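# Put the paper-filled crate inside the yellow-taped spot

## Task

Carry the crate onto the area outlined in yellow tape so that it stands upright, lies entirely within the tape without covering it, and still holds every sheet of paper. The robot must not tip or finish leaning, and the crate must stay put without the robot supporting it.

## Robot and tools

ROBOT. A single-arm Hello Robot Stretch 4: an omni-wheel base, a mast with a vertical lift, a telescoping arm that reaches straight forward, a three-joint wrist (yaw, pitch, roll) and a two-finger gripper. It stands about 1.6 m tall; the base edge lies within 0.23 m of the base origin. Cameras: head_camera, head_left_camera, head_right_camera (all on the head) and wrist_camera (on the gripper). Loose objects may occasionally get nudged by something else.

FRAMES. Base frame: origin on the floor below the base centre, x ahead, y to the left, z upward. hand_pose is a point between the open fingertips, expressed in the base frame; its printed value may be a little off. With all wrist joints at zero its axes line up with the base frame. The odometry frame is the base frame as it was when the scene began. base_odometry comes from wheel rotation only, so slip shows up as motion; heading is left-positive, -3.142 to 3.142.

execute_actions. Argument "actions": a list holding one action or none (an empty list simply reports state and images). Optional "cameras": names from head_camera, head_left_camera, head_right_camera, wrist_camera, all; omitted/null/["all"] returns every camera, [] returns none. An action may hold:
- "base": exactly one relative command, measured from the base position in the latest reported state. translate_m: straight drive, forward positive, -2 to 2 m. strafe_m: sideways drive, left positive, -2 to 2 m. rotate_rad: spin in place, counter-clockwise (left) positive, -3.2 to 3.2 rad.
- "joints": absolute joint targets keyed by name. lift_m 0 to 1.2 (m, height). arm_m 0 to 0.55 (m, extension). wrist_yaw_rad -1.134 to 4.276 (0 points forward, positive turns left, 3.14 stows it back; beyond 3.4 it may hit the arm). wrist_pitch_rad -1.117 to 4.259 (0 level, 1.57 pointing down). wrist_roll_rad -1.117 to 4.259 (0 keeps the fingers level; positive turns clockwise as seen from behind). gripper_m -0.038 to 0.141 (fingertip gap in m; negative presses the tips together). Done tolerances: lift and arm ±0.004, yaw and roll ±0.02, pitch ±0.05, gripper ±0.004.
- "pace": "slow", "default", "fast" or "max" (base top speed 0.1/0.3/0.4/0.6 m/s and 1/2/3/4 rad/s; capped lower when the lift is above 0.2, down to 0.3 m/s and 1 rad/s at lift 1.2).
- "contact_limits": {"arm_m": value}, 0 lightest to 0.75 hardest, default 0.5, how hard the arm may push before halting.
- or, by itself, {"end_of_arm": "enable_torque"} to revive wrist/gripper motors that shut off.
Base and joint motions begin together and may finish at different times; one action runs at most 15 s. Joint targets beyond range are clipped (and reported); any other out-of-range value or unknown key rejects the call with no motion. Parts left out of an action may keep driving toward earlier targets. If a result reports a stop, later movement calls in the same reply are skipped.

wait: {"seconds": 0 to 10}; commands nothing, returns state and images.
zoom_image: {"camera": name, "region": [x0, y0, x1, y1]} in pixels of that camera's most recent full image, origin top-left, at most 504 by 504.
read_manual: {"section": "licences"}; only licence texts, no motion.
finished_scene: {"scene": number of the current scene}; ends it for good after the last command has been held, and reports success. Call it only once the crate rests correctly on its own.

RESULTS. base_status/joint_status: "done"; "off_target" (resting away from target, maybe still pushing); "contact_stop_at_<key>" (blocked by contact; lift, arm or wheels go slack, a slack lift can sag under load and slack wheels can roll); "limit_stop_at_<name>", including own_body (self-collision, more likely with pitch below -0.2 combined with roll below -0.4 or above 4) and tilt (leaning over 6 degrees: lift, arm and wheels go slack and ignore commands); "time_out"; "torque_fault" (a wrist or gripper motor overloaded and went limp until enable_torque). on_its_own lists uncommanded behaviour; its "held at" is the held target, not the actual position. lidar_m: 12 ranges in m, 30-degree sectors, first straight ahead then counter-clockwise (4th left, 7th behind, 10th right); "-" means nothing seen or closer than 0.25 m; sees from about 0.15 m up, misses glass and thin legs. wrist_depth_mm: 7x7 grid of median depths, 100 to 2000 mm, read from top-left. turned_by_wheels vs turned_by_imu: a gap over about 0.1 rad suggests a bump or slip. base_tilt in degrees (forward/right positive, small fixed bias). motor_effort: percent of maximum, sign toward higher joint values, bracket gives the peak of the last action; wheel positives turn the base right.

GRIPPING. Command a gap smaller than the object to squeeze; closing further pulls it inward by up to a third of the difference. Position readings do not prove a grasp; a firm hold shows as a clear gripper effort change. A load in a level gripper shifts wrist pitch effort. If fingertips stick on a surface beneath, lift up. Level gripper loads over about 2 kg can cause torque faults.

SAFETY. Don't turn or drive with over 1 kg held and arm_m above 0.2, especially at fast or max. Avoid steady pushes or pulls with a high gripper or high contact limit. Don't press the gripper into things with base or arm moves. At scene start, sending lift_m 0.4 with wrist_yaw_rad 0 unfolds the wrist. Avoid dropping, slamming or spilling the crate; shorter robot motion is better.

Each tool is called as a command line: name --argument value for each argument, lists and objects as JSON in quotes; but a table of rows of numbers goes row by row, as --pt "numbers of a row", without its own name.

## Session

execute_actions --actions '[]'

Scene clock: 0.00 s.
base_odometry: x=+0.000 y=+0.000 heading=+0.000 (m, m, rad; odometry frame)
turned_by_wheels: +0.000 (rad since the last result)
turned_by_imu: +0.000 (rad since the last result)
base_tilt: forward=-0.8 right=+0.1 (deg)
lidar_m: 2.89 2.79 2.10 2.10 1.99 1.36 0.99 0.93 0.99 1.34 2.07 2.12
base_status: not commanded
joint_positions: lift_m=+0.226 arm_m=+0.003 wrist_yaw_rad=+3.115 wrist_pitch_rad=+0.018 wrist_roll_rad=+0.010 gripper_m=+0.057
joint_status: not commanded
motor_effort: lift_m=+19 arm_m=+0 wrist_yaw_rad=+0 wrist_pitch_rad=-2 wrist_roll_rad=-2 gripper_m=-3 wheel_0=+0 wheel_1=+0 wheel_2=+0 (%)
hand_pose: x=-0.1126 y=+0.0952 z=+0.3987 quat_wxyz=(+0.014, -0.009, +0.005, +1.000) (m; base frame)
wrist_depth_mm: - 136 1160 1336 1576 1983 - / - 136 1160 1336 1576 1983 - / - 129 217 1336 1618 1921 - / 112 134 281 1336 1576 1983 - / 878 991 1160 1336 1618 1921 - / 904 1008 211 1281 1537 1808 1983 / 891 946 1042 1078 189 1229 1205
pictures: head_camera, head_left_camera, head_right_camera, wrist_camera
Images, in order (width x height): head_camera 420x560, head_left_camera 420x672, head_right_camera 420x672, wrist_camera 616x392.

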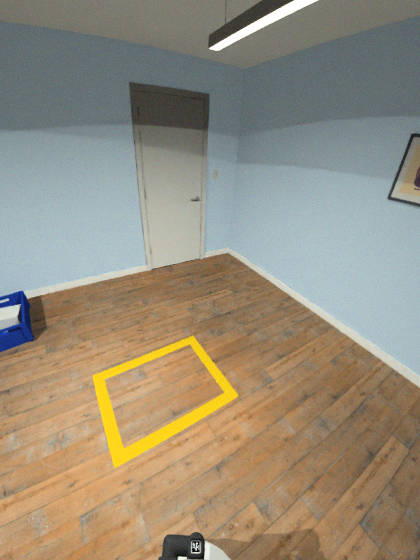

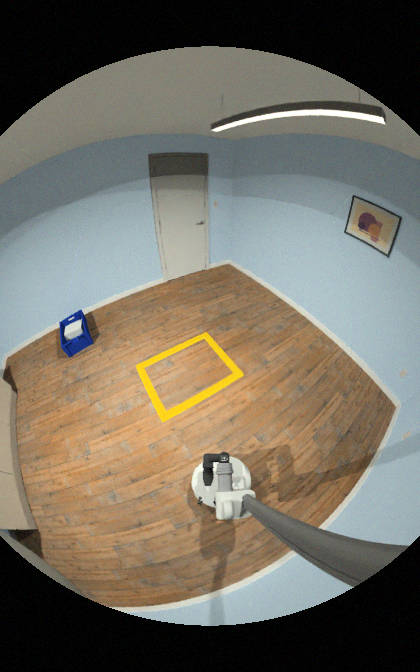

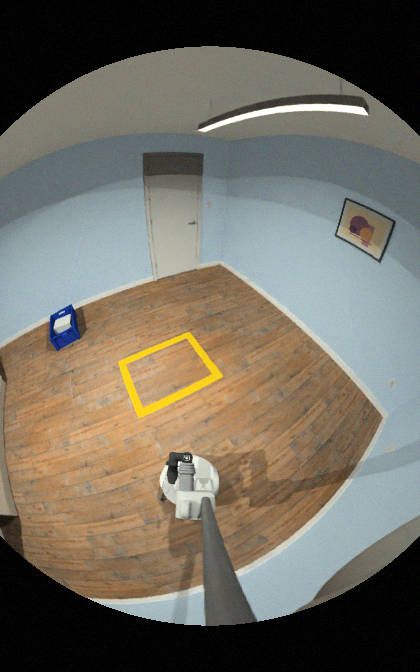

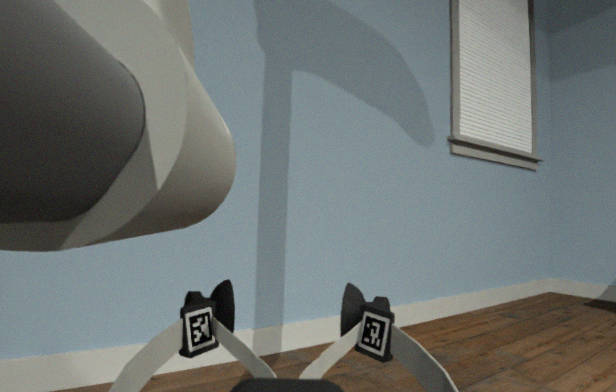

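execute_actions --actions '[{"base":{"rotate_rad":0.534},"joints":{"lift_m":0.4,"wrist_yaw_rad":0},"pace":"fast"}]' --cameras '[]'

execute_actions --actions '[{"base":{"strafe_m":1.1},"joints":{"wrist_pitch_rad":0.7},"pace":"fast"}]' --cameras '[]'

execute_actions --actions '[{"base":{"translate_m":1.0},"pace":"fast"}]'

Scene clock: 3.40 s.
base_odometry: x=+0.000 y=+0.000 heading=+0.534 (m, m, rad; odometry frame)
turned_by_wheels: +0.534 (rad since the last result)
turned_by_imu: +0.526 (rad since the last result)
base_tilt: forward=-0.8 right=+0.1 (deg)
lidar_m: 2.79 2.09 2.09 2.00 1.36 0.97 0.93 0.98 1.37 2.09 2.17 2.86
base_status: done
joint_positions: lift_m=+0.400 arm_m=+0.003 wrist_yaw_rad=+0.000 wrist_pitch_rad=+0.018 wrist_roll_rad=+0.010 gripper_m=+0.057
joint_status: all done
motor_effort: lift_m=+21(21) arm_m=+0(0) wrist_yaw_rad=-1(5) wrist_pitch_rad=-4(3) wrist_roll_rad=-2(1) gripper_m=-6(2) wheel_0=-1(7) wheel_1=+0(5) wheel_2=+0(8) (%)
hand_pose: x=+0.4619 y=-0.0873 z=+0.5728 quat_wxyz=(+1.000, +0.005, +0.009, +0.000) (m; base frame)
wrist_depth_mm: - - - - - - - / - - - - - - - / - - - - - - - / - - - - - - - / - - - - - - - / 1708 1863 211 - - - - / 1464 1430 1397 1499 189 1661 1661
pictures: none
No camera images: the call's "cameras" was empty. Leave "cameras" out to get every camera's image.

Scene clock: 7.37 s.
base_odometry: x=-0.560 y=+0.947 heading=+0.534 (m, m, rad; odometry frame)
turned_by_wheels: +0.000 (rad since the last result)
turned_by_imu: +0.001 (rad since the last result)
base_tilt: forward=-0.8 right=+0.1 (deg)
lidar_m: 1.96 1.30 0.93 0.90 1.26 0.97 0.93 0.99 1.35 3.19 3.34 2.91
base_status: done
joint_positions: lift_m=+0.400 arm_m=+0.003 wrist_yaw_rad=+0.000 wrist_pitch_rad=+0.701 wrist_roll_rad=+0.010 gripper_m=+0.057
joint_status: all done
motor_effort: lift_m=+21(21) arm_m=+0(0) wrist_yaw_rad=+0(1) wrist_pitch_rad=-1(1) wrist_roll_rad=-1(2) gripper_m=-7(5) wheel_0=+0(9) wheel_1=+0(10) wheel_2=-1(2) (%)
hand_pose: x=+0.3938 y=-0.0874 z=+0.3919 quat_wxyz=(+0.939, +0.005, +0.343, -0.002) (m; base frame)
wrist_depth_mm: 1983 - - 1863 - - - / 1430 1464 1499 1576 1618 1708 1808 / 1098 1138 1138 1182 1229 1255 1308 / 891 917 931 960 976 1008 1042 / 759 778 798 809 820 842 842 / 661 676 212 699 683 715 723 / 580 580 580 597 189 634 634
pictures: none
No camera images: the call's "cameras" was empty. Leave "cameras" out to get every camera's image.

Scene clock: 11.23 s.
base_odometry: x=+0.301 y=+1.456 heading=+0.534 (m, m, rad; odometry frame)
turned_by_wheels: +0.000 (rad since the last result)
turned_by_imu: -0.002 (rad since the last result)
base_tilt: forward=-0.8 right=+0.2 (deg)
lidar_m: 0.96 1.89 0.95 0.89 0.93 1.26 1.94 2.05 2.81 3.19 2.54 1.01
base_status: done
joint_positions: lift_m=+0.400 arm_m=+0.003 wrist_yaw_rad=+0.000 wrist_pitch_rad=+0.701 wrist_roll_rad=+0.010 gripper_m=+0.057
joint_status: not commanded
motor_effort: lift_m=+20(21) arm_m=+0(0) wrist_yaw_rad=+0(0) wrist_pitch_rad=-2(2) wrist_roll_rad=-2(0) gripper_m=-3(3) wheel_0=+0(6) wheel_1=+0(8) wheel_2=+0(12) (%)
hand_pose: x=+0.3938 y=-0.0874 z=+0.3919 quat_wxyz=(+0.939, +0.005, +0.344, -0.002) (m; base frame)
wrist_depth_mm: 1464 1464 1464 1430 1464 1430 1464 / 1430 1464 1499 1205 1160 1537 1537 / 1118 1138 1160 854 866 1160 1281 / 904 917 946 904 917 976 1025 / 759 768 798 820 820 842 854 / 661 676 211 691 691 715 723 / 585 580 580 597 189 634 634
pictures: head_camera, head_left_camera, head_right_camera, wrist_camera
camera_calibration (this result's frames):
wrist_camera: T_world_to_cam=[[-0.0132195, -0.998927, 0.0443928, -0.110079], [-0.616344, -0.026819, -0.78702, 0.614145], [0.787366, -0.0377653, -0.615328, 0.152866], [0, 0, 0, 1]] pos_world=[0.256708, -0.0877165, 0.582294]
Images, in order (width x height): head_camera 420x560, head_left_camera 420x672, head_right_camera 420x672, wrist_camera 616x392.

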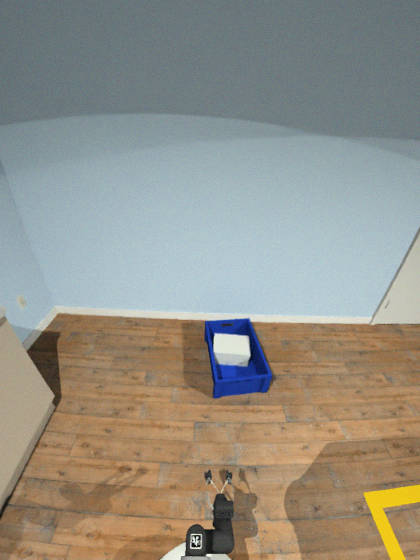

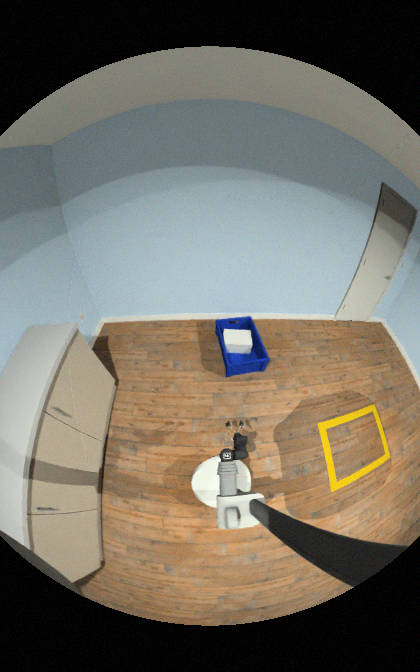

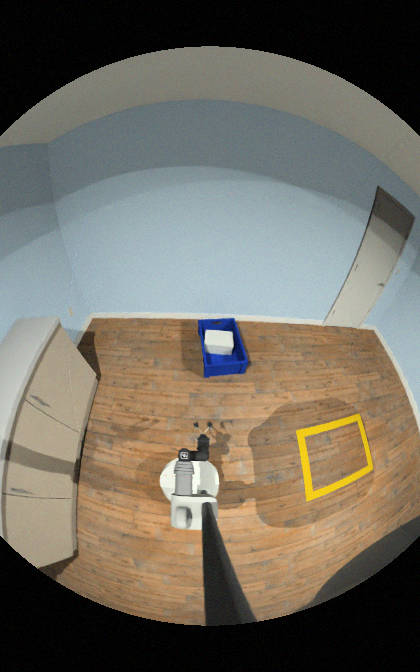

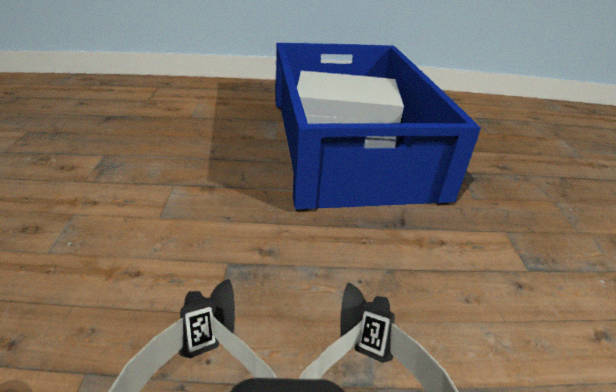

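execute_actions --actions '[{"base":{"strafe_m":-0.19},"joints":{"wrist_pitch_rad":0.1,"wrist_roll_rad":1.57,"lift_m":0.055,"gripper_m":0.04},"pace":"fast"}]' --cameras '[]'

execute_actions --actions '[{"base":{"translate_m":0.36}}]' --cameras '["head_camera","wrist_camera"]'

Scene clock: 14.17 s.
base_odometry: x=+0.398 y=+1.292 heading=+0.534 (m, m, rad; odometry frame)
turned_by_wheels: +0.000 (rad since the last result)
turned_by_imu: -0.002 (rad since the last result)
base_tilt: forward=-0.7 right=+0.0 (deg)
lidar_m: 0.95 1.88 1.15 1.09 1.14 2.02 1.93 2.03 2.79 2.99 2.53 1.05
base_status: done
joint_positions: lift_m=+0.071 arm_m=+0.003 wrist_yaw_rad=+0.000 wrist_pitch_rad=+0.102 wrist_roll_rad=+1.570 gripper_m=+0.040
joint_status: lift_m limit_stop_at_own_body (moved -0.329 of -0.345); the others done
on_its_own: lift_m is slack since a limit_stop_at_own_body (your +0.055 is given up); arm_m is slack since a limit_stop_at_own_body
motor_effort: lift_m=+19(20) arm_m=+0(0) wrist_yaw_rad=+0(0) wrist_pitch_rad=-5(14) wrist_roll_rad=+0(8) gripper_m=-7(5) wheel_0=-2(9) wheel_1=-1(9) wheel_2=+0(1) (%)
hand_pose: x=+0.4604 y=-0.0874 z=+0.2195 quat_wxyz=(+0.707, +0.706, +0.036, -0.036) (m; base frame)
wrist_depth_mm: 1464 1499 1576 1618 707 424 322 / 1464 1499 1537 1576 699 421 314 / 1464 1499 1537 788 691 415 312 / 1430 1499 1576 778 676 410 309 / 1430 1499 1537 768 668 404 307 / 1430 1499 213 723 585 399 307 / 1430 1464 842 1078 179 392 303
pictures: none
No camera images: the call's "cameras" was empty. Leave "cameras" out to get every camera's image.

not run: a stop came earlier in this reply.

execute_actions --actions '[{"base":{"translate_m":0.22},"joints":{"arm_m":0.15,"lift_m":0.08,"wrist_pitch_rad":0.2}}]' --cameras '["head_camera","wrist_camera"]'

Scene clock: 16.60 s.
base_odometry: x=+0.587 y=+1.404 heading=+0.534 (m, m, rad; odometry frame)
turned_by_wheels: +0.000 (rad since the last result)
turned_by_imu: -0.001 (rad since the last result)
base_tilt: forward=-0.9 right=+0.0 (deg)
lidar_m: 0.73 1.63 1.16 1.09 1.13 1.54 2.15 2.29 3.10 3.00 2.23 0.81
base_status: done
joint_positions: lift_m=+0.080 arm_m=+0.149 wrist_yaw_rad=+0.000 wrist_pitch_rad=+0.102 wrist_roll_rad=+1.570 gripper_m=+0.040
joint_status: wrist_pitch_rad limit_stop_at_own_body (moved +0.000 of +0.098); the others done
on_its_own: wrist_pitch_rad is held at +0.100, not at your +0.200, since a limit_stop_at_own_body
motor_effort: lift_m=+20(23) arm_m=+7(8) wrist_yaw_rad=-2(1) wrist_pitch_rad=-4(5) wrist_roll_rad=+0(1) gripper_m=-6(6) wheel_0=+1(3) wheel_1=+1(4) wheel_2=+2(8) (%)
hand_pose: x=+0.6066 y=-0.0874 z=+0.2286 quat_wxyz=(+0.707, +0.706, +0.036, -0.036) (m; base frame)
wrist_depth_mm: 1118 1160 1205 1205 723 436 332 / 1118 1160 1182 413 424 427 324 / 1118 1138 1182 418 430 427 322 / 1118 1160 1182 410 421 424 319 / 1118 1138 1182 404 410 418 317 / 1098 1138 213 370 402 404 312 / 1098 1118 1160 359 179 399 312
pictures: head_camera, wrist_camera
camera_calibration (this result's frames):
wrist_camera: T_world_to_cam=[[-0.140447, -0.0367888, -0.989405, 0.297615], [0.0327555, 0.99859, -0.04178, 0.142267], [0.989546, -0.0382763, -0.139044, -0.346738], [0, 0, 0, 1]] pos_world=[0.380253, -0.14439, 0.252194]
Images, in order (width x height): head_camera 420x560, wrist_camera 616x392.

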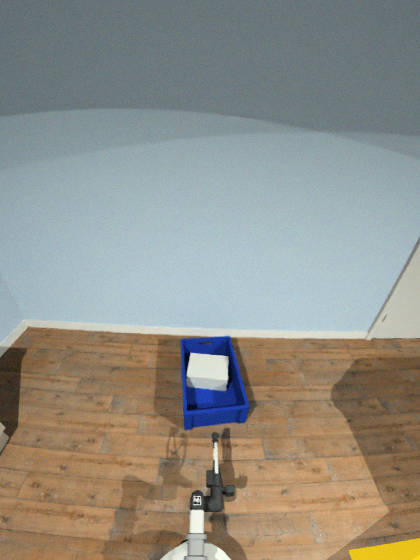

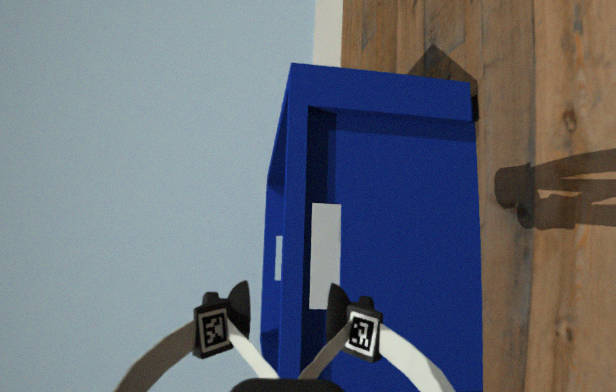

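execute_actions --actions '[{"joints":{"arm_m":0.26,"lift_m":0.056,"wrist_pitch_rad":0.1}}]' --cameras '["wrist_camera"]'

execute_actions --actions '[{"joints":{"arm_m":0.335},"pace":"slow","contact_limits":{"arm_m":0.2}}]' --cameras '["head_camera","wrist_camera"]'

Scene clock: 18.73 s.
base_odometry: x=+0.587 y=+1.404 heading=+0.534 (m, m, rad; odometry frame)
turned_by_wheels: +0.000 (rad since the last result)
turned_by_imu: -0.001 (rad since the last result)
base_tilt: forward=-0.8 right=+0.0 (deg)
lidar_m: 0.74 1.66 1.17 1.09 1.13 1.54 2.14 2.27 3.07 3.00 2.24 0.81
base_status: not commanded
joint_positions: lift_m=+0.056 arm_m=+0.259 wrist_yaw_rad=+0.000 wrist_pitch_rad=+0.102 wrist_roll_rad=+1.570 gripper_m=+0.040
joint_status: wrist_pitch_rad limit_stop_at_own_body (moved +0.000 of -0.002); the others done
motor_effort: lift_m=+16(19) arm_m=+8(8) wrist_yaw_rad=+0(1) wrist_pitch_rad=-4(6) wrist_roll_rad=+0(0) gripper_m=-6(5) wheel_0=+1(1) wheel_1=+1(1) wheel_2=+2(2) (%)
hand_pose: x=+0.7166 y=-0.0874 z=+0.2049 quat_wxyz=(+0.707, +0.706, +0.036, -0.036) (m; base frame)
wrist_depth_mm: 1025 1042 1078 300 310 332 298 / 1025 1060 1078 300 314 320 300 / 1025 1042 1078 300 314 324 291 / 1008 1060 1078 294 304 315 289 / 1008 1042 1078 291 297 307 286 / 1008 1025 213 263 290 300 287 / 991 1025 258 256 179 293 283
pictures: wrist_camera
camera_calibration (this result's frames):
wrist_camera: T_world_to_cam=[[-0.140435, -0.0367805, -0.989406, 0.289631], [0.0327803, 0.998589, -0.0417746, 0.137664], [0.989547, -0.0382997, -0.139031, -0.458857], [0, 0, 0, 1]] pos_world=[0.490222, -0.144391, 0.228518]
Images, in order (width x height): wrist_camera 616x392.

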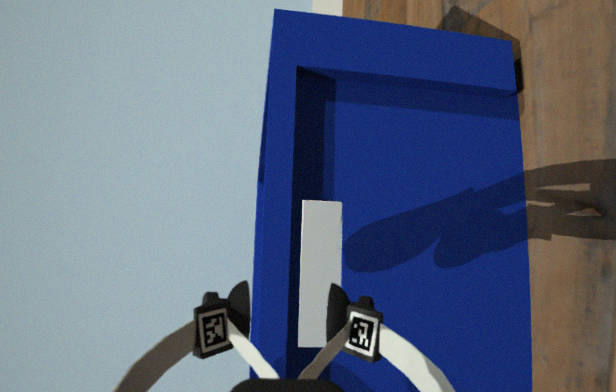

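not run: a stop came earlier in this reply.

execute_actions --actions '[{"joints":{"arm_m":0.335},"pace":"slow","contact_limits":{"arm_m":0.2}}]' --cameras '["head_camera","wrist_camera"]'

Scene clock: 20.83 s.
base_odometry: x=+0.587 y=+1.404 heading=+0.534 (m, m, rad; odometry frame)
turned_by_wheels: +0.000 (rad since the last result)
turned_by_imu: -0.001 (rad since the last result)
base_tilt: forward=-0.7 right=+0.0 (deg)
lidar_m: 0.74 1.65 1.17 1.07 1.14 1.56 2.16 2.26 3.09 3.01 2.24 0.80
base_status: not commanded
joint_positions: lift_m=+0.056 arm_m=+0.320 wrist_yaw_rad=-0.003 wrist_pitch_rad=+0.103 wrist_roll_rad=+1.570 gripper_m=+0.040
joint_status: arm_m contact_stop (moved +0.061 of +0.076)
on_its_own: arm_m is slack since a contact_stop (your +0.335 is given up)
motor_effort: lift_m=+17(16) arm_m=+0(17) wrist_yaw_rad=+10(20) wrist_pitch_rad=-5(11) wrist_roll_rad=-2(3) gripper_m=-3(7) wheel_0=+1(5) wheel_1=+1(4) wheel_2=-1(6) (%)
contact_limits: arm_m 0.2
hand_pose: x=+0.7772 y=-0.0884 z=+0.2047 quat_wxyz=(+0.706, +0.706, +0.035, -0.038) (m; base frame)
wrist_depth_mm: 976 1008 1025 241 250 257 268 / 976 991 1025 250 259 270 276 / 960 991 1025 243 254 263 272 / 960 991 1008 238 247 255 265 / 946 976 1008 232 241 249 257 / 946 991 213 211 235 242 248 / 946 960 699 203 179 236 242
pictures: head_camera, wrist_camera
camera_calibration (this result's frames):
wrist_camera: T_world_to_cam=[[-0.141382, -0.0357242, -0.98931, 0.298683], [0.0364291, 0.998484, -0.0412615, 0.133757], [0.989285, -0.0418734, -0.139866, -0.518864], [0, 0, 0, 1]] pos_world=[0.550659, -0.144611, 0.228437]
Images, in order (width x height): head_camera 420x560, wrist_camera 616x392.

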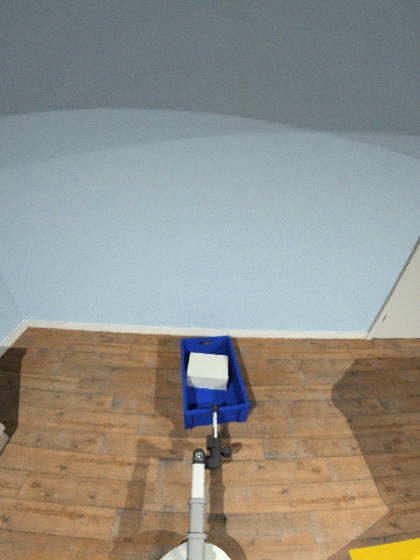

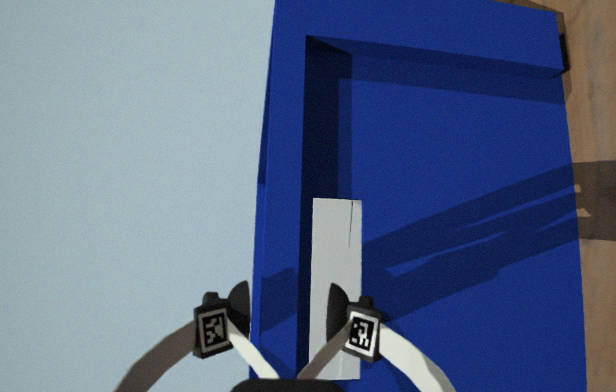

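execute_actions --actions '[{"joints":{"arm_m":0.31,"lift_m":0.062,"gripper_m":0.028}}]' --cameras '[]'

execute_actions --actions '[{"joints":{"arm_m":0.34},"pace":"slow","contact_limits":{"arm_m":0.2}}]' --cameras '["wrist_camera"]'

Scene clock: 22.63 s.
base_odometry: x=+0.587 y=+1.404 heading=+0.534 (m, m, rad; odometry frame)
turned_by_wheels: +0.000 (rad since the last result)
turned_by_imu: +0.000 (rad since the last result)
base_tilt: forward=-0.7 right=+0.1 (deg)
lidar_m: 0.73 1.64 1.16 1.09 1.14 1.57 2.17 2.24 3.11 2.99 2.24 0.81
base_status: not commanded
joint_positions: lift_m=+0.062 arm_m=+0.311 wrist_yaw_rad=+0.000 wrist_pitch_rad=+0.103 wrist_roll_rad=+1.570 gripper_m=+0.028
joint_status: all done
motor_effort: lift_m=+21(19) arm_m=-8(6) wrist_yaw_rad=+1(10) wrist_pitch_rad=-4(7) wrist_roll_rad=-2(3) gripper_m=-6(3) wheel_0=+1(1) wheel_1=+1(1) wheel_2=+0(1) (%)
hand_pose: x=+0.7692 y=-0.0875 z=+0.2105 quat_wxyz=(+0.706, +0.706, +0.036, -0.036) (m; base frame)
wrist_depth_mm: 976 991 1025 249 256 266 276 / 976 991 1042 257 268 277 279 / 960 991 1025 251 262 272 279 / 960 991 1025 250 254 264 272 / 960 991 1025 488 249 256 265 / 960 991 208 216 242 250 257 / 946 976 196 210 183 245 251
pictures: none
No camera images: the call's "cameras" was empty. Leave "cameras" out to get every camera's image.

Scene clock: 24.00 s.
base_odometry: x=+0.587 y=+1.404 heading=+0.534 (m, m, rad; odometry frame)
turned_by_wheels: +0.000 (rad since the last result)
turned_by_imu: +0.000 (rad since the last result)
base_tilt: forward=-0.8 right=+0.1 (deg)
lidar_m: 0.73 1.63 1.17 1.10 1.16 1.57 2.15 2.25 3.09 3.01 2.24 0.80
base_status: not commanded
joint_positions: lift_m=+0.062 arm_m=+0.339 wrist_yaw_rad=-0.001 wrist_pitch_rad=+0.104 wrist_roll_rad=+1.570 gripper_m=+0.028
joint_status: all done
motor_effort: lift_m=+21(21) arm_m=+8(9) wrist_yaw_rad=+3(1) wrist_pitch_rad=-10(10) wrist_roll_rad=-2(2) gripper_m=-5(4) wheel_0=+1(1) wheel_1=+1(1) wheel_2=+0(0) (%)
contact_limits: arm_m 0.2
hand_pose: x=+0.7963 y=-0.0876 z=+0.2100 quat_wxyz=(+0.706, +0.706, +0.037, -0.037) (m; base frame)
wrist_depth_mm: 946 976 1025 222 233 237 243 / 931 960 991 230 238 249 255 / 946 960 1008 224 233 241 249 / 931 960 991 220 227 235 242 / 931 960 991 214 223 229 235 / 931 960 208 194 216 223 229 / 917 931 197 186 177 218 224
pictures: wrist_camera
camera_calibration (this result's frames):
wrist_camera: T_world_to_cam=[[-0.142388, -0.0361448, -0.989151, 0.307424], [0.033451, 0.998586, -0.0413049, 0.13483], [0.989245, -0.0389694, -0.140978, -0.536475], [0, 0, 0, 1]] pos_world=[0.569969, -0.144434, 0.234026]
Images, in order (width x height): wrist_camera 616x392.

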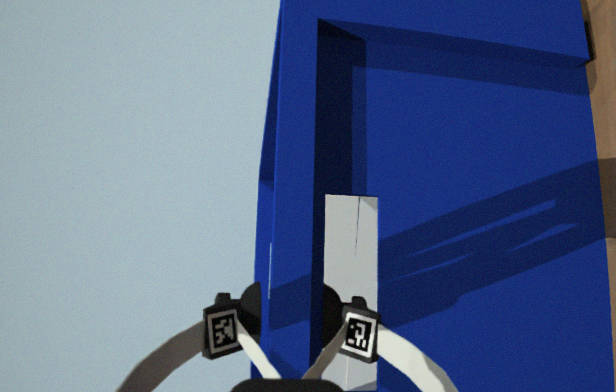

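execute_actions --actions '[{"joints":{"gripper_m":-0.038,"arm_m":0.355,"lift_m":0.059}}]' --cameras '[]'

execute_actions --actions '[{"joints":{"arm_m":0.19},"pace":"slow"}]' --cameras '["head_camera","wrist_camera"]'

Scene clock: 25.77 s.
base_odometry: x=+0.587 y=+1.404 heading=+0.534 (m, m, rad; odometry frame)
turned_by_wheels: +0.000 (rad since the last result)
turned_by_imu: +0.000 (rad since the last result)
base_tilt: forward=-0.7 right=+0.0 (deg)
lidar_m: 0.74 1.64 1.15 1.10 1.14 1.55 2.16 2.26 3.10 3.00 2.23 0.78
base_status: not commanded
joint_positions: lift_m=+0.059 arm_m=+0.355 wrist_yaw_rad=+0.006 wrist_pitch_rad=+0.106 wrist_roll_rad=+1.570 gripper_m=-0.037
joint_status: all done
on_its_own: wrist_yaw_rad is at rest, and its effort (-16) is outside its rest range (-13 to +13)
motor_effort: lift_m=+18(19) arm_m=+2(10) wrist_yaw_rad=-16(19) wrist_pitch_rad=-13(15) wrist_roll_rad=-2(2) gripper_m=-20(24) wheel_0=-2(2) wheel_1=-1(1) wheel_2=+6(7) (%)
hand_pose: x=+0.8130 y=-0.0858 z=+0.2068 quat_wxyz=(+0.706, +0.706, +0.039, -0.035) (m; base frame)
wrist_depth_mm: 917 946 976 205 220 223 223 / 917 946 976 208 216 224 232 / 931 946 976 203 210 219 226 / 917 946 976 182 206 213 220 / 917 946 976 176 203 208 213 / 917 946 946 173 198 202 208 / 904 931 172 168 167 198 204
pictures: none
No camera images: the call's "cameras" was empty. Leave "cameras" out to get every camera's image.

Scene clock: 28.70 s.
base_odometry: x=+0.587 y=+1.404 heading=+0.534 (m, m, rad; odometry frame)
turned_by_wheels: +0.000 (rad since the last result)
turned_by_imu: -0.001 (rad since the last result)
base_tilt: forward=-0.8 right=+0.0 (deg)
lidar_m: 0.57 1.65 1.15 1.10 1.14 1.58 2.16 2.25 3.10 3.00 2.24 0.62
base_status: not commanded
joint_positions: lift_m=+0.059 arm_m=+0.192 wrist_yaw_rad=+0.008 wrist_pitch_rad=+0.106 wrist_roll_rad=+1.570 gripper_m=-0.037
joint_status: all done
on_its_own: wrist_yaw_rad is at rest, and its effort (-25) is outside its rest range (-13 to +13)
motor_effort: lift_m=+18(18) arm_m=-13(14) wrist_yaw_rad=-25(27) wrist_pitch_rad=-16(16) wrist_roll_rad=-3(4) gripper_m=-23(24) wheel_0=-1(2) wheel_1=+0(1) wheel_2=+9(9) (%)
hand_pose: x=+0.6508 y=-0.0850 z=+0.2066 quat_wxyz=(+0.706, +0.706, +0.041, -0.035) (m; base frame)
wrist_depth_mm: 1078 1098 1138 204 213 219 217 / 1060 1118 1138 204 211 220 226 / 1078 1118 1138 200 206 214 221 / 1060 1098 1118 183 204 211 216 / 1060 1098 1138 176 202 206 213 / 1060 1098 1118 172 196 203 208 / 1060 1078 173 168 167 200 204
pictures: head_camera, wrist_camera
camera_calibration (this result's frames):
wrist_camera: T_world_to_cam=[[-0.144064, -0.0374427, -0.98886, 0.28436], [0.0243724, 0.998847, -0.0413716, 0.142919], [0.989268, -0.0300611, -0.142986, -0.391739], [0, 0, 0, 1]] pos_world=[0.425018, -0.143883, 0.231092]
Images, in order (width x height): head_camera 420x560, wrist_camera 616x392.

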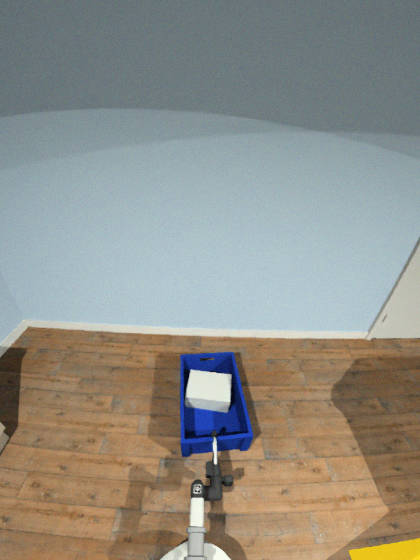

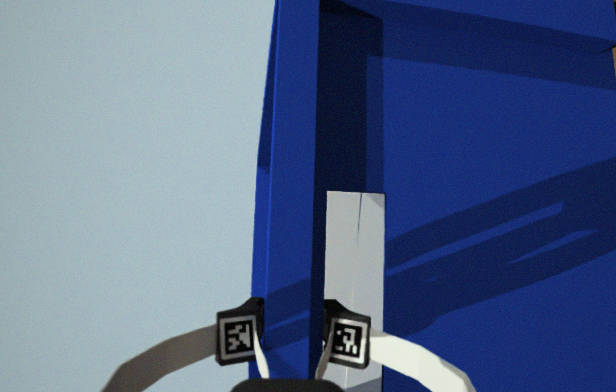

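execute_actions --actions '[{"base":{"translate_m":-0.17},"pace":"slow"}]' --cameras '[]'

execute_actions --actions '[{"base":{"rotate_rad":0.3},"pace":"slow"}]' --cameras '["head_camera"]'

execute_actions --actions '[{"base":{"translate_m":-0.2}}]' --cameras '["head_camera","wrist_camera"]'

Scene clock: 32.67 s.
base_odometry: x=+0.441 y=+1.318 heading=+0.534 (m, m, rad; odometry frame)
turned_by_wheels: +0.000 (rad since the last result)
turned_by_imu: +0.000 (rad since the last result)
base_tilt: forward=-0.8 right=+0.0 (deg)
lidar_m: 0.56 1.81 1.14 1.10 1.13 2.07 1.99 2.09 2.88 2.98 2.45 0.64
base_status: done
joint_positions: lift_m=+0.059 arm_m=+0.192 wrist_yaw_rad=+0.008 wrist_pitch_rad=+0.106 wrist_roll_rad=+1.570 gripper_m=-0.037
joint_status: not commanded
on_its_own: wrist_yaw_rad is at rest, and its effort (-23) is outside its rest range (-13 to +13)
motor_effort: lift_m=+19(19) arm_m=-12(13) wrist_yaw_rad=-23(27) wrist_pitch_rad=-15(16) wrist_roll_rad=-2(1) gripper_m=-24(24) wheel_0=-3(4) wheel_1=-3(5) wheel_2=+10(11) (%)
hand_pose: x=+0.6507 y=-0.0851 z=+0.2066 quat_wxyz=(+0.706, +0.706, +0.040, -0.035) (m; base frame)
wrist_depth_mm: 1229 1255 1308 204 211 217 217 / 1255 1281 1308 201 208 216 224 / 1229 1281 1336 198 205 213 220 / 1229 1255 1308 183 203 208 216 / 1229 1255 1308 174 202 206 211 / 1229 1255 1281 172 197 202 208 / 1205 1229 172 168 167 199 205
pictures: none
No camera images: the call's "cameras" was empty. Leave "cameras" out to get every camera's image.

Scene clock: 34.03 s.
base_odometry: x=+0.442 y=+1.318 heading=+0.833 (m, m, rad; odometry frame)
turned_by_wheels: +0.298 (rad since the last result)
turned_by_imu: +0.292 (rad since the last result)
base_tilt: forward=-0.8 right=+0.0 (deg)
lidar_m: 0.62 1.30 1.09 1.08 1.30 1.99 1.99 2.38 3.01 3.01 2.01 0.55
base_status: done
joint_positions: lift_m=+0.059 arm_m=+0.191 wrist_yaw_rad=-0.011 wrist_pitch_rad=+0.106 wrist_roll_rad=+1.569 gripper_m=-0.037
joint_status: not commanded
on_its_own: wrist_yaw_rad is at rest, and its effort (+32) is outside its rest range (-13 to +13)
motor_effort: lift_m=+19(19) arm_m=-6(12) wrist_yaw_rad=+32(54) wrist_pitch_rad=-15(17) wrist_roll_rad=+1(2) gripper_m=-19(19) wheel_0=-11(15) wheel_1=-5(7) wheel_2=-4(10) (%)
hand_pose: x=+0.6479 y=-0.0906 z=+0.2068 quat_wxyz=(+0.707, +0.706, +0.033, -0.041) (m; base frame)
wrist_depth_mm: 1138 1182 1205 108 124 127 - / 1182 1205 1229 114 132 135 137 / 1205 1229 1281 123 142 146 148 / 1255 1281 1308 132 462 158 161 / 1308 1336 1366 145 473 172 176 / 1366 1397 1397 156 187 189 195 / 1430 1430 174 167 170 207 216
pictures: head_camera
Images, in order (width x height): head_camera 420x560.

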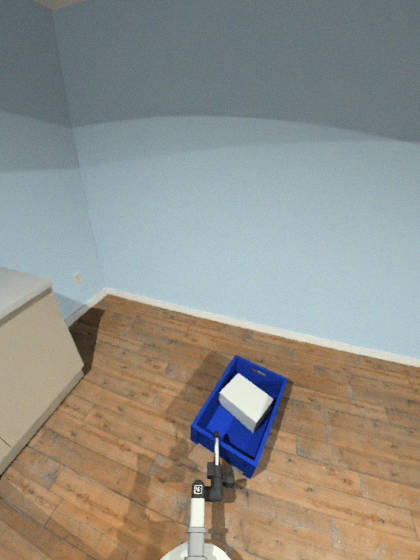

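Scene clock: 36.10 s.
base_odometry: x=+0.307 y=+1.170 heading=+0.832 (m, m, rad; odometry frame)
turned_by_wheels: +0.000 (rad since the last result)
turned_by_imu: -0.002 (rad since the last result)
base_tilt: forward=-0.8 right=+0.1 (deg)
lidar_m: 0.60 1.33 1.16 1.15 1.36 1.80 1.81 2.14 2.92 2.97 2.19 0.57
base_status: done
joint_positions: lift_m=+0.059 arm_m=+0.191 wrist_yaw_rad=+0.000 wrist_pitch_rad=+0.106 wrist_roll_rad=+1.569 gripper_m=-0.037
joint_status: not commanded
motor_effort: lift_m=+19(19) arm_m=-6(6) wrist_yaw_rad=-2(32) wrist_pitch_rad=-15(16) wrist_roll_rad=+0(2) gripper_m=-21(19) wheel_0=-5(18) wheel_1=-3(10) wheel_2=+2(12) (%)
hand_pose: x=+0.6489 y=-0.0873 z=+0.2067 quat_wxyz=(+0.707, +0.706, +0.038, -0.037) (m; base frame)
wrist_depth_mm: 1308 1336 1366 138 157 161 - / 1336 1397 1430 142 162 167 170 / 1397 1397 1464 147 172 173 177 / 1464 1499 1537 153 436 180 185 / 1499 1537 1618 160 462 188 193 / 1576 1661 1661 165 193 197 203 / 1661 1661 174 170 167 205 213
pictures: head_camera, wrist_camera
camera_calibration (this result's frames):
wrist_camera: T_world_to_cam=[[-0.144055, -0.0371945, -0.98887, 0.284077], [0.0324316, 0.998579, -0.0422842, 0.140243], [0.989038, -0.0381619, -0.142644, -0.390547], [0, 0, 0, 1]] pos_world=[0.42264, -0.144382, 0.231136]
Images, in order (width x height): head_camera 420x560, wrist_camera 616x392.

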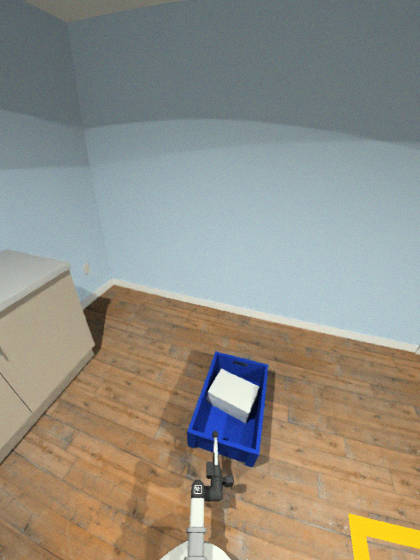

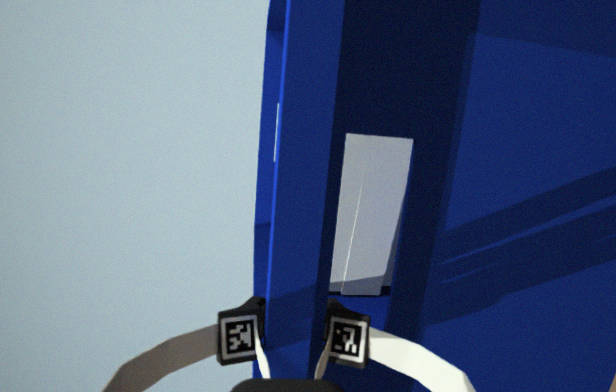

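execute_actions --actions '[{"base":{"strafe_m":-0.2},"pace":"slow"}]' --cameras '["head_camera"]'

execute_actions --actions '[{"base":{"rotate_rad":0.33},"pace":"slow"}]' --cameras '["head_camera"]'

execute_actions --actions '[{"base":{"translate_m":-0.4}}]' --cameras '["head_camera","wrist_camera"]'

Scene clock: 40.03 s.
base_odometry: x=+0.455 y=+1.036 heading=+0.834 (m, m, rad; odometry frame)
turned_by_wheels: +0.001 (rad since the last result)
turned_by_imu: +0.001 (rad since the last result)
base_tilt: forward=-0.9 right=+0.2 (deg)
lidar_m: 0.57 0.60 1.34 1.32 1.59 1.86 1.89 2.24 2.72 2.75 2.12 0.57
base_status: done
joint_positions: lift_m=+0.059 arm_m=+0.191 wrist_yaw_rad=+0.009 wrist_pitch_rad=+0.107 wrist_roll_rad=+1.572 gripper_m=-0.038
joint_status: not commanded
on_its_own: wrist_yaw_rad is at rest, and its effort (-26) is outside its rest range (-13 to +13)
motor_effort: lift_m=+19(19) arm_m=-6(6) wrist_yaw_rad=-26(32) wrist_pitch_rad=-17(17) wrist_roll_rad=-6(7) gripper_m=-17(22) wheel_0=+9(14) wheel_1=+1(8) wheel_2=+5(5) (%)
hand_pose: x=+0.6496 y=-0.0849 z=+0.2064 quat_wxyz=(+0.706, +0.706, +0.041, -0.035) (m; base frame)
wrist_depth_mm: 1229 1281 1308 138 142 147 - / 1281 1336 1366 139 144 149 152 / 1336 1366 1397 140 162 167 172 / 1397 1430 1464 141 163 168 174 / 1464 1464 1537 141 163 170 175 / 1499 1576 1576 141 164 171 176 / 1576 1618 172 141 167 171 -
pictures: head_camera
Images, in order (width x height): head_camera 420x560.

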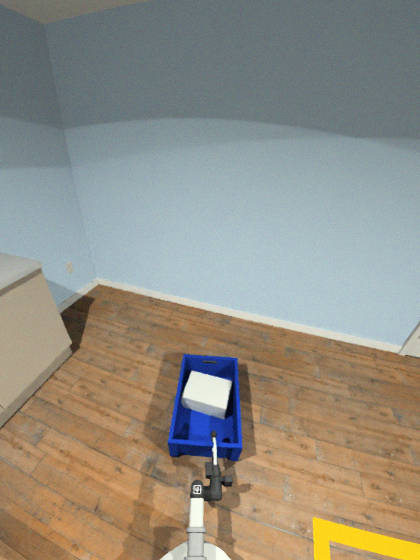

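Scene clock: 41.50 s.
base_odometry: x=+0.455 y=+1.036 heading=+1.162 (m, m, rad; odometry frame)
turned_by_wheels: +0.329 (rad since the last result)
turned_by_imu: +0.322 (rad since the last result)
base_tilt: forward=-0.8 right=+0.2 (deg)
lidar_m: 0.60 1.38 1.33 1.43 1.88 1.85 2.03 2.77 2.73 2.41 1.88 0.50
base_status: done
joint_positions: lift_m=+0.059 arm_m=+0.191 wrist_yaw_rad=-0.009 wrist_pitch_rad=+0.107 wrist_roll_rad=+1.568 gripper_m=-0.038
joint_status: not commanded
on_its_own: wrist_yaw_rad is at rest, and its effort (+25) is outside its rest range (-13 to +13)
motor_effort: lift_m=+20(20) arm_m=-5(6) wrist_yaw_rad=+25(53) wrist_pitch_rad=-19(18) wrist_roll_rad=+3(8) gripper_m=-18(17) wheel_0=-9(16) wheel_1=-2(4) wheel_2=-3(8) (%)
hand_pose: x=+0.6479 y=-0.0899 z=+0.2063 quat_wxyz=(+0.707, +0.705, +0.035, -0.041) (m; base frame)
wrist_depth_mm: 1281 1336 1336 609 - 102 - / 1397 1397 1464 661 106 108 - / 1499 1537 1576 683 397 120 - / 1618 1661 1708 103 455 130 131 / 1808 1863 1863 111 452 140 143 / - - - 123 362 155 160 / 1921 1863 174 133 164 171 -
pictures: head_camera
Images, in order (width x height): head_camera 420x560.

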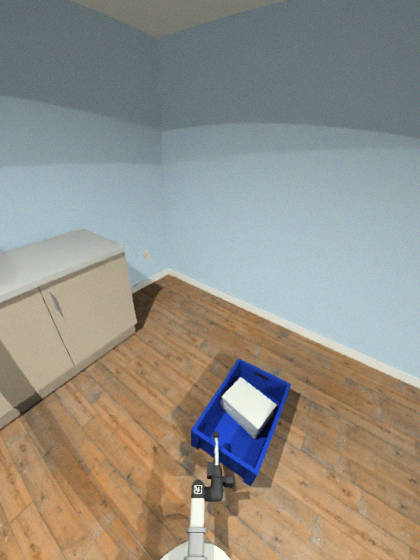

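Scene clock: 44.30 s.
base_odometry: x=+0.296 y=+0.669 heading=+1.162 (m, m, rad; odometry frame)
turned_by_wheels: +0.000 (rad since the last result)
turned_by_imu: -0.002 (rad since the last result)
base_tilt: forward=-0.8 right=+0.0 (deg)
lidar_m: 0.57 1.62 1.58 1.99 1.57 1.52 1.66 2.53 2.49 2.72 2.23 0.55
base_status: done
joint_positions: lift_m=+0.059 arm_m=+0.191 wrist_yaw_rad=+0.002 wrist_pitch_rad=+0.107 wrist_roll_rad=+1.569 gripper_m=-0.037
joint_status: not commanded
motor_effort: lift_m=+21(21) arm_m=-5(5) wrist_yaw_rad=-6(24) wrist_pitch_rad=-17(19) wrist_roll_rad=+3(4) gripper_m=-22(19) wheel_0=-5(15) wheel_1=-2(6) wheel_2=+3(12) (%)
hand_pose: x=+0.6489 y=-0.0868 z=+0.2063 quat_wxyz=(+0.707, +0.705, +0.039, -0.037) (m; base frame)
wrist_depth_mm: 1576 1618 1661 138 159 165 - / 1661 1708 1808 139 160 166 171 / 1863 1921 1921 141 402 168 173 / - - - 142 418 170 175 / - - - 144 433 173 178 / - - - 145 177 175 180 / - - 176 146 168 177 -
pictures: head_camera, wrist_camera
camera_calibration (this result's frames):
wrist_camera: T_world_to_cam=[[-0.144978, -0.0378656, -0.98871, 0.284176], [0.0304719, 0.998623, -0.0427134, 0.141051], [0.988966, -0.0363204, -0.143624, -0.390167], [0, 0, 0, 1]] pos_world=[0.422763, -0.144267, 0.230955]
Images, in order (width x height): head_camera 420x560, wrist_camera 616x392.

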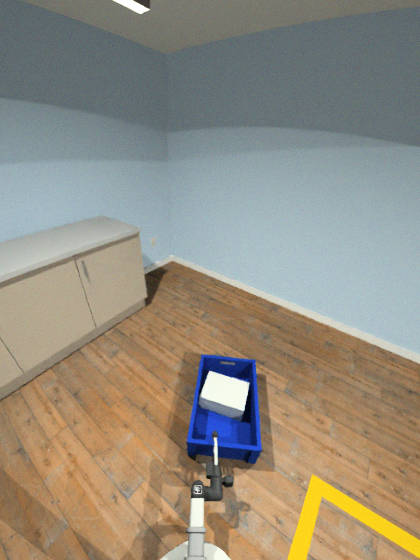

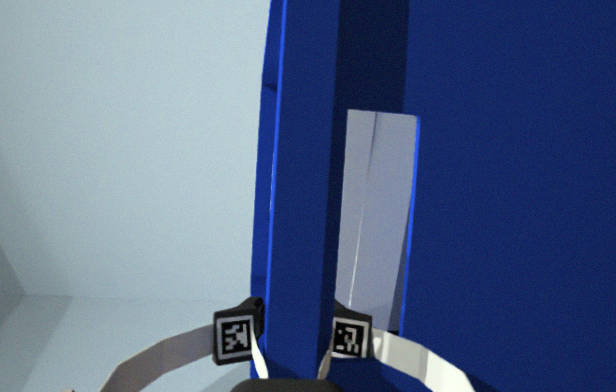

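execute_actions --actions '[{"base":{"strafe_m":-0.2}}]' --cameras '[]'

execute_actions --actions '[{"base":{"rotate_rad":0.32},"pace":"slow"}]' --cameras '[]'

execute_actions --actions '[{"base":{"translate_m":-0.25}}]' --cameras '[]'

execute_actions --actions '[{"base":{"strafe_m":-0.22}}]' --cameras '[]'

execute_actions --actions '[{"base":{"rotate_rad":0.32},"pace":"slow"}]' --cameras '[]'

execute_actions --actions '[{"base":{"translate_m":-0.25}}]' --cameras '[]'

execute_actions --actions '[{"base":{"strafe_m":-0.23}}]' --cameras '[]'

execute_actions --actions '[{"base":{"rotate_rad":0.33},"pace":"slow"}]' --cameras '[]'

execute_actions --actions '[{"base":{"translate_m":-0.5}}]' --cameras '["head_camera","wrist_camera"]'

Scene clock: 47.13 s.
base_odometry: x=+0.480 y=+0.589 heading=+1.163 (m, m, rad; odometry frame)
turned_by_wheels: +0.001 (rad since the last result)
turned_by_imu: +0.001 (rad since the last result)
base_tilt: forward=-0.8 right=+0.1 (deg)
lidar_m: 0.54 0.55 1.72 2.10 1.68 1.66 1.79 2.37 2.32 2.54 2.11 0.60
base_status: done
joint_positions: lift_m=+0.059 arm_m=+0.191 wrist_yaw_rad=+0.009 wrist_pitch_rad=+0.107 wrist_roll_rad=+1.572 gripper_m=-0.038
joint_status: not commanded
on_its_own: wrist_yaw_rad is at rest, and its effort (-27) is outside its rest range (-13 to +13)
motor_effort: lift_m=+21(21) arm_m=-5(5) wrist_yaw_rad=-27(43) wrist_pitch_rad=-18(19) wrist_roll_rad=-5(9) gripper_m=-16(22) wheel_0=+5(13) wheel_1=+2(9) wheel_2=+5(8) (%)
hand_pose: x=+0.6495 y=-0.0848 z=+0.2062 quat_wxyz=(+0.706, +0.706, +0.041, -0.035) (m; base frame)
wrist_depth_mm: 1464 1499 1537 161 166 174 231 / 1576 1661 1661 158 164 170 175 / 1756 1808 1863 155 178 184 189 / 1863 1983 1983 152 174 181 187 / - - - 148 171 178 183 / - - - 146 168 174 180 / - - 173 142 167 171 -
pictures: none
No camera images: the call's "cameras" was empty. Leave "cameras" out to get every camera's image.

Scene clock: 48.53 s.
base_odometry: x=+0.480 y=+0.589 heading=+1.482 (m, m, rad; odometry frame)
turned_by_wheels: +0.319 (rad since the last result)
turned_by_imu: +0.313 (rad since the last result)
base_tilt: forward=-0.9 right=+0.0 (deg)
lidar_m: 0.57 1.74 1.78 1.77 1.67 1.69 2.20 2.33 2.41 2.24 2.07 0.53
base_status: done
joint_positions: lift_m=+0.059 arm_m=+0.191 wrist_yaw_rad=-0.007 wrist_pitch_rad=+0.108 wrist_roll_rad=+1.568 gripper_m=-0.038
joint_status: not commanded
on_its_own: wrist_yaw_rad is at rest, and its effort (+19) is outside its rest range (-13 to +13)
motor_effort: lift_m=+21(21) arm_m=-4(5) wrist_yaw_rad=+19(42) wrist_pitch_rad=-23(23) wrist_roll_rad=+5(7) gripper_m=-18(19) wheel_0=-8(12) wheel_1=-2(7) wheel_2=-4(11) (%)
hand_pose: x=+0.6477 y=-0.0894 z=+0.2059 quat_wxyz=(+0.707, +0.705, +0.036, -0.041) (m; base frame)
wrist_depth_mm: 1708 1808 1808 621 115 117 - / 1983 1983 - 103 119 123 - / - - - 106 387 131 132 / - - - 111 421 137 139 / - - - 117 466 145 148 / - 1499 1537 124 402 154 158 / 1366 1336 176 129 159 163 -
pictures: none
No camera images: the call's "cameras" was empty. Leave "cameras" out to get every camera's image.

Scene clock: 50.80 s.
base_odometry: x=+0.458 y=+0.341 heading=+1.482 (m, m, rad; odometry frame)
turned_by_wheels: +0.000 (rad since the last result)
turned_by_imu: -0.001 (rad since the last result)
base_tilt: forward=-0.8 right=+0.0 (deg)
lidar_m: 0.57 1.94 1.95 1.62 1.51 1.55 1.98 2.13 2.20 2.36 2.22 0.57
base_status: done
joint_positions: lift_m=+0.059 arm_m=+0.191 wrist_yaw_rad=+0.002 wrist_pitch_rad=+0.107 wrist_roll_rad=+1.569 gripper_m=-0.037
joint_status: not commanded
motor_effort: lift_m=+21(21) arm_m=-4(4) wrist_yaw_rad=-7(18) wrist_pitch_rad=-18(21) wrist_roll_rad=+3(3) gripper_m=-18(23) wheel_0=-4(15) wheel_1=-2(9) wheel_2=+2(16) (%)
hand_pose: x=+0.6485 y=-0.0869 z=+0.2062 quat_wxyz=(+0.707, +0.705, +0.038, -0.037) (m; base frame)
wrist_depth_mm: 1921 1921 1921 134 154 159 - / - - - 135 156 162 166 / - - - 138 397 164 169 / - - - 140 415 167 172 / - - - 142 436 171 175 / - 1708 1708 144 177 173 179 / - 1499 176 145 168 177 -
pictures: none
No camera images: the call's "cameras" was empty. Leave "cameras" out to get every camera's image.

Scene clock: 52.83 s.
base_odometry: x=+0.677 y=+0.321 heading=+1.483 (m, m, rad; odometry frame)
turned_by_wheels: +0.001 (rad since the last result)
turned_by_imu: +0.002 (rad since the last result)
base_tilt: forward=-0.8 right=+0.1 (deg)
lidar_m: 0.52 0.54 2.12 1.81 1.70 1.72 2.19 1.99 2.05 2.19 2.04 0.60
base_status: done
joint_positions: lift_m=+0.059 arm_m=+0.191 wrist_yaw_rad=+0.009 wrist_pitch_rad=+0.108 wrist_roll_rad=+1.572 gripper_m=-0.038
joint_status: not commanded
on_its_own: wrist_yaw_rad is at rest, and its effort (-27) is outside its rest range (-13 to +13)
motor_effort: lift_m=+21(21) arm_m=-4(4) wrist_yaw_rad=-27(43) wrist_pitch_rad=-19(20) wrist_roll_rad=-6(10) gripper_m=-19(22) wheel_0=+4(15) wheel_1=+3(9) wheel_2=+4(3) (%)
hand_pose: x=+0.6492 y=-0.0848 z=+0.2061 quat_wxyz=(+0.706, +0.706, +0.041, -0.035) (m; base frame)
wrist_depth_mm: 1756 1756 1808 158 163 170 176 / 1983 1983 - 155 160 166 171 / - - - 151 174 180 186 / - - - 147 170 177 182 / - - - 144 167 173 179 / - 1808 1863 141 163 169 174 / - 1618 174 138 163 166 -
pictures: none
No camera images: the call's "cameras" was empty. Leave "cameras" out to get every camera's image.

Scene clock: 54.23 s.
base_odometry: x=+0.677 y=+0.321 heading=+1.801 (m, m, rad; odometry frame)
turned_by_wheels: +0.318 (rad since the last result)
turned_by_imu: +0.312 (rad since the last result)
base_tilt: forward=-0.8 right=+0.1 (deg)
lidar_m: 0.59 2.07 2.01 1.71 1.70 1.94 2.03 2.03 2.28 2.05 2.04 0.53
base_status: done
joint_positions: lift_m=+0.059 arm_m=+0.190 wrist_yaw_rad=-0.011 wrist_pitch_rad=+0.108 wrist_roll_rad=+1.568 gripper_m=-0.038
joint_status: not commanded
on_its_own: wrist_yaw_rad is at rest, and its effort (+30) is outside its rest range (-13 to +13)
motor_effort: lift_m=+21(21) arm_m=-3(4) wrist_yaw_rad=+30(47) wrist_pitch_rad=-21(24) wrist_roll_rad=+4(6) gripper_m=-17(19) wheel_0=-10(10) wheel_1=-4(5) wheel_2=-6(16) (%)
hand_pose: x=+0.6472 y=-0.0905 z=+0.2059 quat_wxyz=(+0.707, +0.705, +0.034, -0.042) (m; base frame)
wrist_depth_mm: - - - 103 120 123 - / - - - 106 125 129 - / - - - 111 389 136 138 / - 1808 1808 116 424 142 145 / - 1708 1756 122 462 150 153 / - 1618 1661 128 410 158 163 / 1983 1499 174 134 162 167 -
pictures: none
No camera images: the call's "cameras" was empty. Leave "cameras" out to get every camera's image.

Scene clock: 56.50 s.
base_odometry: x=+0.734 y=+0.078 heading=+1.801 (m, m, rad; odometry frame)
turned_by_wheels: +0.000 (rad since the last result)
turned_by_imu: -0.001 (rad since the last result)
base_tilt: forward=-0.8 right=+0.1 (deg)
lidar_m: 0.58 2.31 1.94 1.62 1.61 1.85 1.77 1.76 2.04 2.11 2.11 0.58
base_status: done
joint_positions: lift_m=+0.059 arm_m=+0.190 wrist_yaw_rad=+0.002 wrist_pitch_rad=+0.107 wrist_roll_rad=+1.569 gripper_m=-0.037
joint_status: not commanded
motor_effort: lift_m=+21(21) arm_m=-3(3) wrist_yaw_rad=-5(29) wrist_pitch_rad=-16(21) wrist_roll_rad=+2(4) gripper_m=-25(22) wheel_0=-5(16) wheel_1=-1(7) wheel_2=+2(10) (%)
hand_pose: x=+0.6484 y=-0.0869 z=+0.2062 quat_wxyz=(+0.707, +0.705, +0.038, -0.037) (m; base frame)
wrist_depth_mm: - - - 135 155 160 - / - - - 136 157 163 167 / - - - 138 399 165 170 / - - - 140 418 168 173 / - 1921 1983 142 436 171 176 / - 1808 1863 144 176 174 179 / - 1661 176 145 168 177 -
pictures: none
No camera images: the call's "cameras" was empty. Leave "cameras" out to get every camera's image.

Scene clock: 58.57 s.
base_odometry: x=+0.958 y=+0.130 heading=+1.802 (m, m, rad; odometry frame)
turned_by_wheels: +0.001 (rad since the last result)
turned_by_imu: +0.002 (rad since the last result)
base_tilt: forward=-0.8 right=+0.1 (deg)
lidar_m: 0.54 0.56 2.18 1.85 1.84 2.04 1.70 1.71 1.94 1.90 1.90 0.60
base_status: done
joint_positions: lift_m=+0.059 arm_m=+0.190 wrist_yaw_rad=+0.009 wrist_pitch_rad=+0.107 wrist_roll_rad=+1.572 gripper_m=-0.038
joint_status: not commanded
on_its_own: wrist_yaw_rad is at rest, and its effort (-27) is outside its rest range (-13 to +13)
motor_effort: lift_m=+21(21) arm_m=-3(3) wrist_yaw_rad=-27(42) wrist_pitch_rad=-19(20) wrist_roll_rad=-6(11) gripper_m=-16(24) wheel_0=+6(16) wheel_1=+3(8) wheel_2=+5(6) (%)
hand_pose: x=+0.6490 y=-0.0848 z=+0.2061 quat_wxyz=(+0.706, +0.706, +0.041, -0.035) (m; base frame)
wrist_depth_mm: - - - 165 171 179 282 / - - - 161 167 174 179 / - - - 157 180 187 191 / - - - 153 176 183 189 / - 1983 - 149 171 178 183 / - 1863 1983 145 167 173 178 / - 1756 172 141 167 169 -
pictures: none
No camera images: the call's "cameras" was empty. Leave "cameras" out to get every camera's image.

Scene clock: 60.00 s.
base_odometry: x=+0.958 y=+0.131 heading=+2.130 (m, m, rad; odometry frame)
turned_by_wheels: +0.329 (rad since the last result)
turned_by_imu: +0.322 (rad since the last result)
base_tilt: forward=-0.8 right=+0.0 (deg)
lidar_m: 0.59 2.47 1.92 1.85 1.94 1.77 1.70 1.80 1.93 1.89 2.00 0.54
base_status: done
joint_positions: lift_m=+0.059 arm_m=+0.190 wrist_yaw_rad=-0.008 wrist_pitch_rad=+0.108 wrist_roll_rad=+1.568 gripper_m=-0.038
joint_status: not commanded
on_its_own: wrist_yaw_rad is at rest, and its effort (+23) is outside its rest range (-13 to +13)
motor_effort: lift_m=+21(21) arm_m=-2(3) wrist_yaw_rad=+23(46) wrist_pitch_rad=-20(22) wrist_roll_rad=+4(4) gripper_m=-16(18) wheel_0=-11(12) wheel_1=-4(10) wheel_2=-4(14) (%)
hand_pose: x=+0.6473 y=-0.0897 z=+0.2059 quat_wxyz=(+0.707, +0.705, +0.035, -0.041) (m; base frame)
wrist_depth_mm: - - - 102 119 122 - / - 1983 1983 106 124 128 - / - 1863 1983 110 389 135 137 / - 1921 1921 115 424 141 144 / - 1863 1921 121 466 149 153 / - 1863 1921 127 407 158 162 / - 1863 175 133 162 166 -
pictures: none
No camera images: the call's "cameras" was empty. Leave "cameras" out to get every camera's image.

Scene clock: 63.13 s.
base_odometry: x=+1.223 y=-0.293 heading=+2.130 (m, m, rad; odometry frame)
turned_by_wheels: +0.000 (rad since the last result)
turned_by_imu: -0.001 (rad since the last result)
base_tilt: forward=-0.8 right=+0.0 (deg)
lidar_m: 0.57 2.57 1.90 1.85 1.66 1.26 1.20 1.27 1.79 1.86 1.98 0.60
base_status: done
joint_positions: lift_m=+0.059 arm_m=+0.190 wrist_yaw_rad=+0.004 wrist_pitch_rad=+0.107 wrist_roll_rad=+1.569 gripper_m=-0.037
joint_status: not commanded
motor_effort: lift_m=+21(21) arm_m=-2(2) wrist_yaw_rad=-11(22) wrist_pitch_rad=-17(20) wrist_roll_rad=+1(4) gripper_m=-20(22) wheel_0=-3(13) wheel_1=-1(6) wheel_2=+3(11) (%)
hand_pose: x=+0.6484 y=-0.0864 z=+0.2063 quat_wxyz=(+0.707, +0.705, +0.039, -0.036) (m; base frame)
wrist_depth_mm: - - - 156 179 186 192 / - - - 154 178 184 190 / - - - 153 179 183 189 / - - - 152 421 181 186 / - - - 151 430 180 185 / - - - 149 177 179 183 / - - 176 147 168 177 182
pictures: head_camera, wrist_camera
camera_calibration (this result's frames):
wrist_camera: T_world_to_cam=[[-0.144556, -0.0379076, -0.98877, 0.283914], [0.029083, 0.998671, -0.0425391, 0.141529], [0.989069, -0.0349057, -0.143261, -0.389687], [0, 0, 0, 1]] pos_world=[0.422353, -0.144181, 0.230919]
Images, in order (width x height): head_camera 420x560, wrist_camera 616x392.

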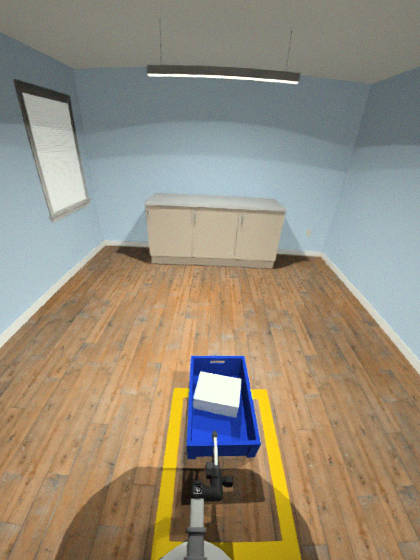

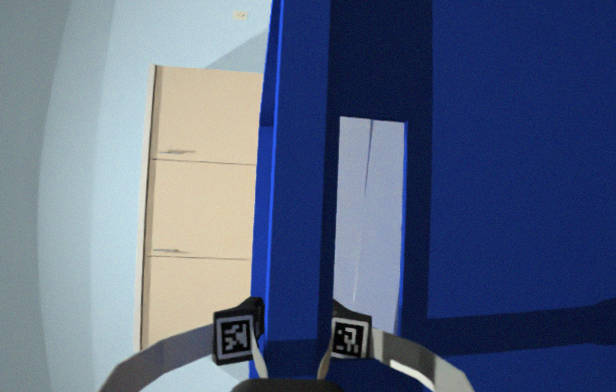

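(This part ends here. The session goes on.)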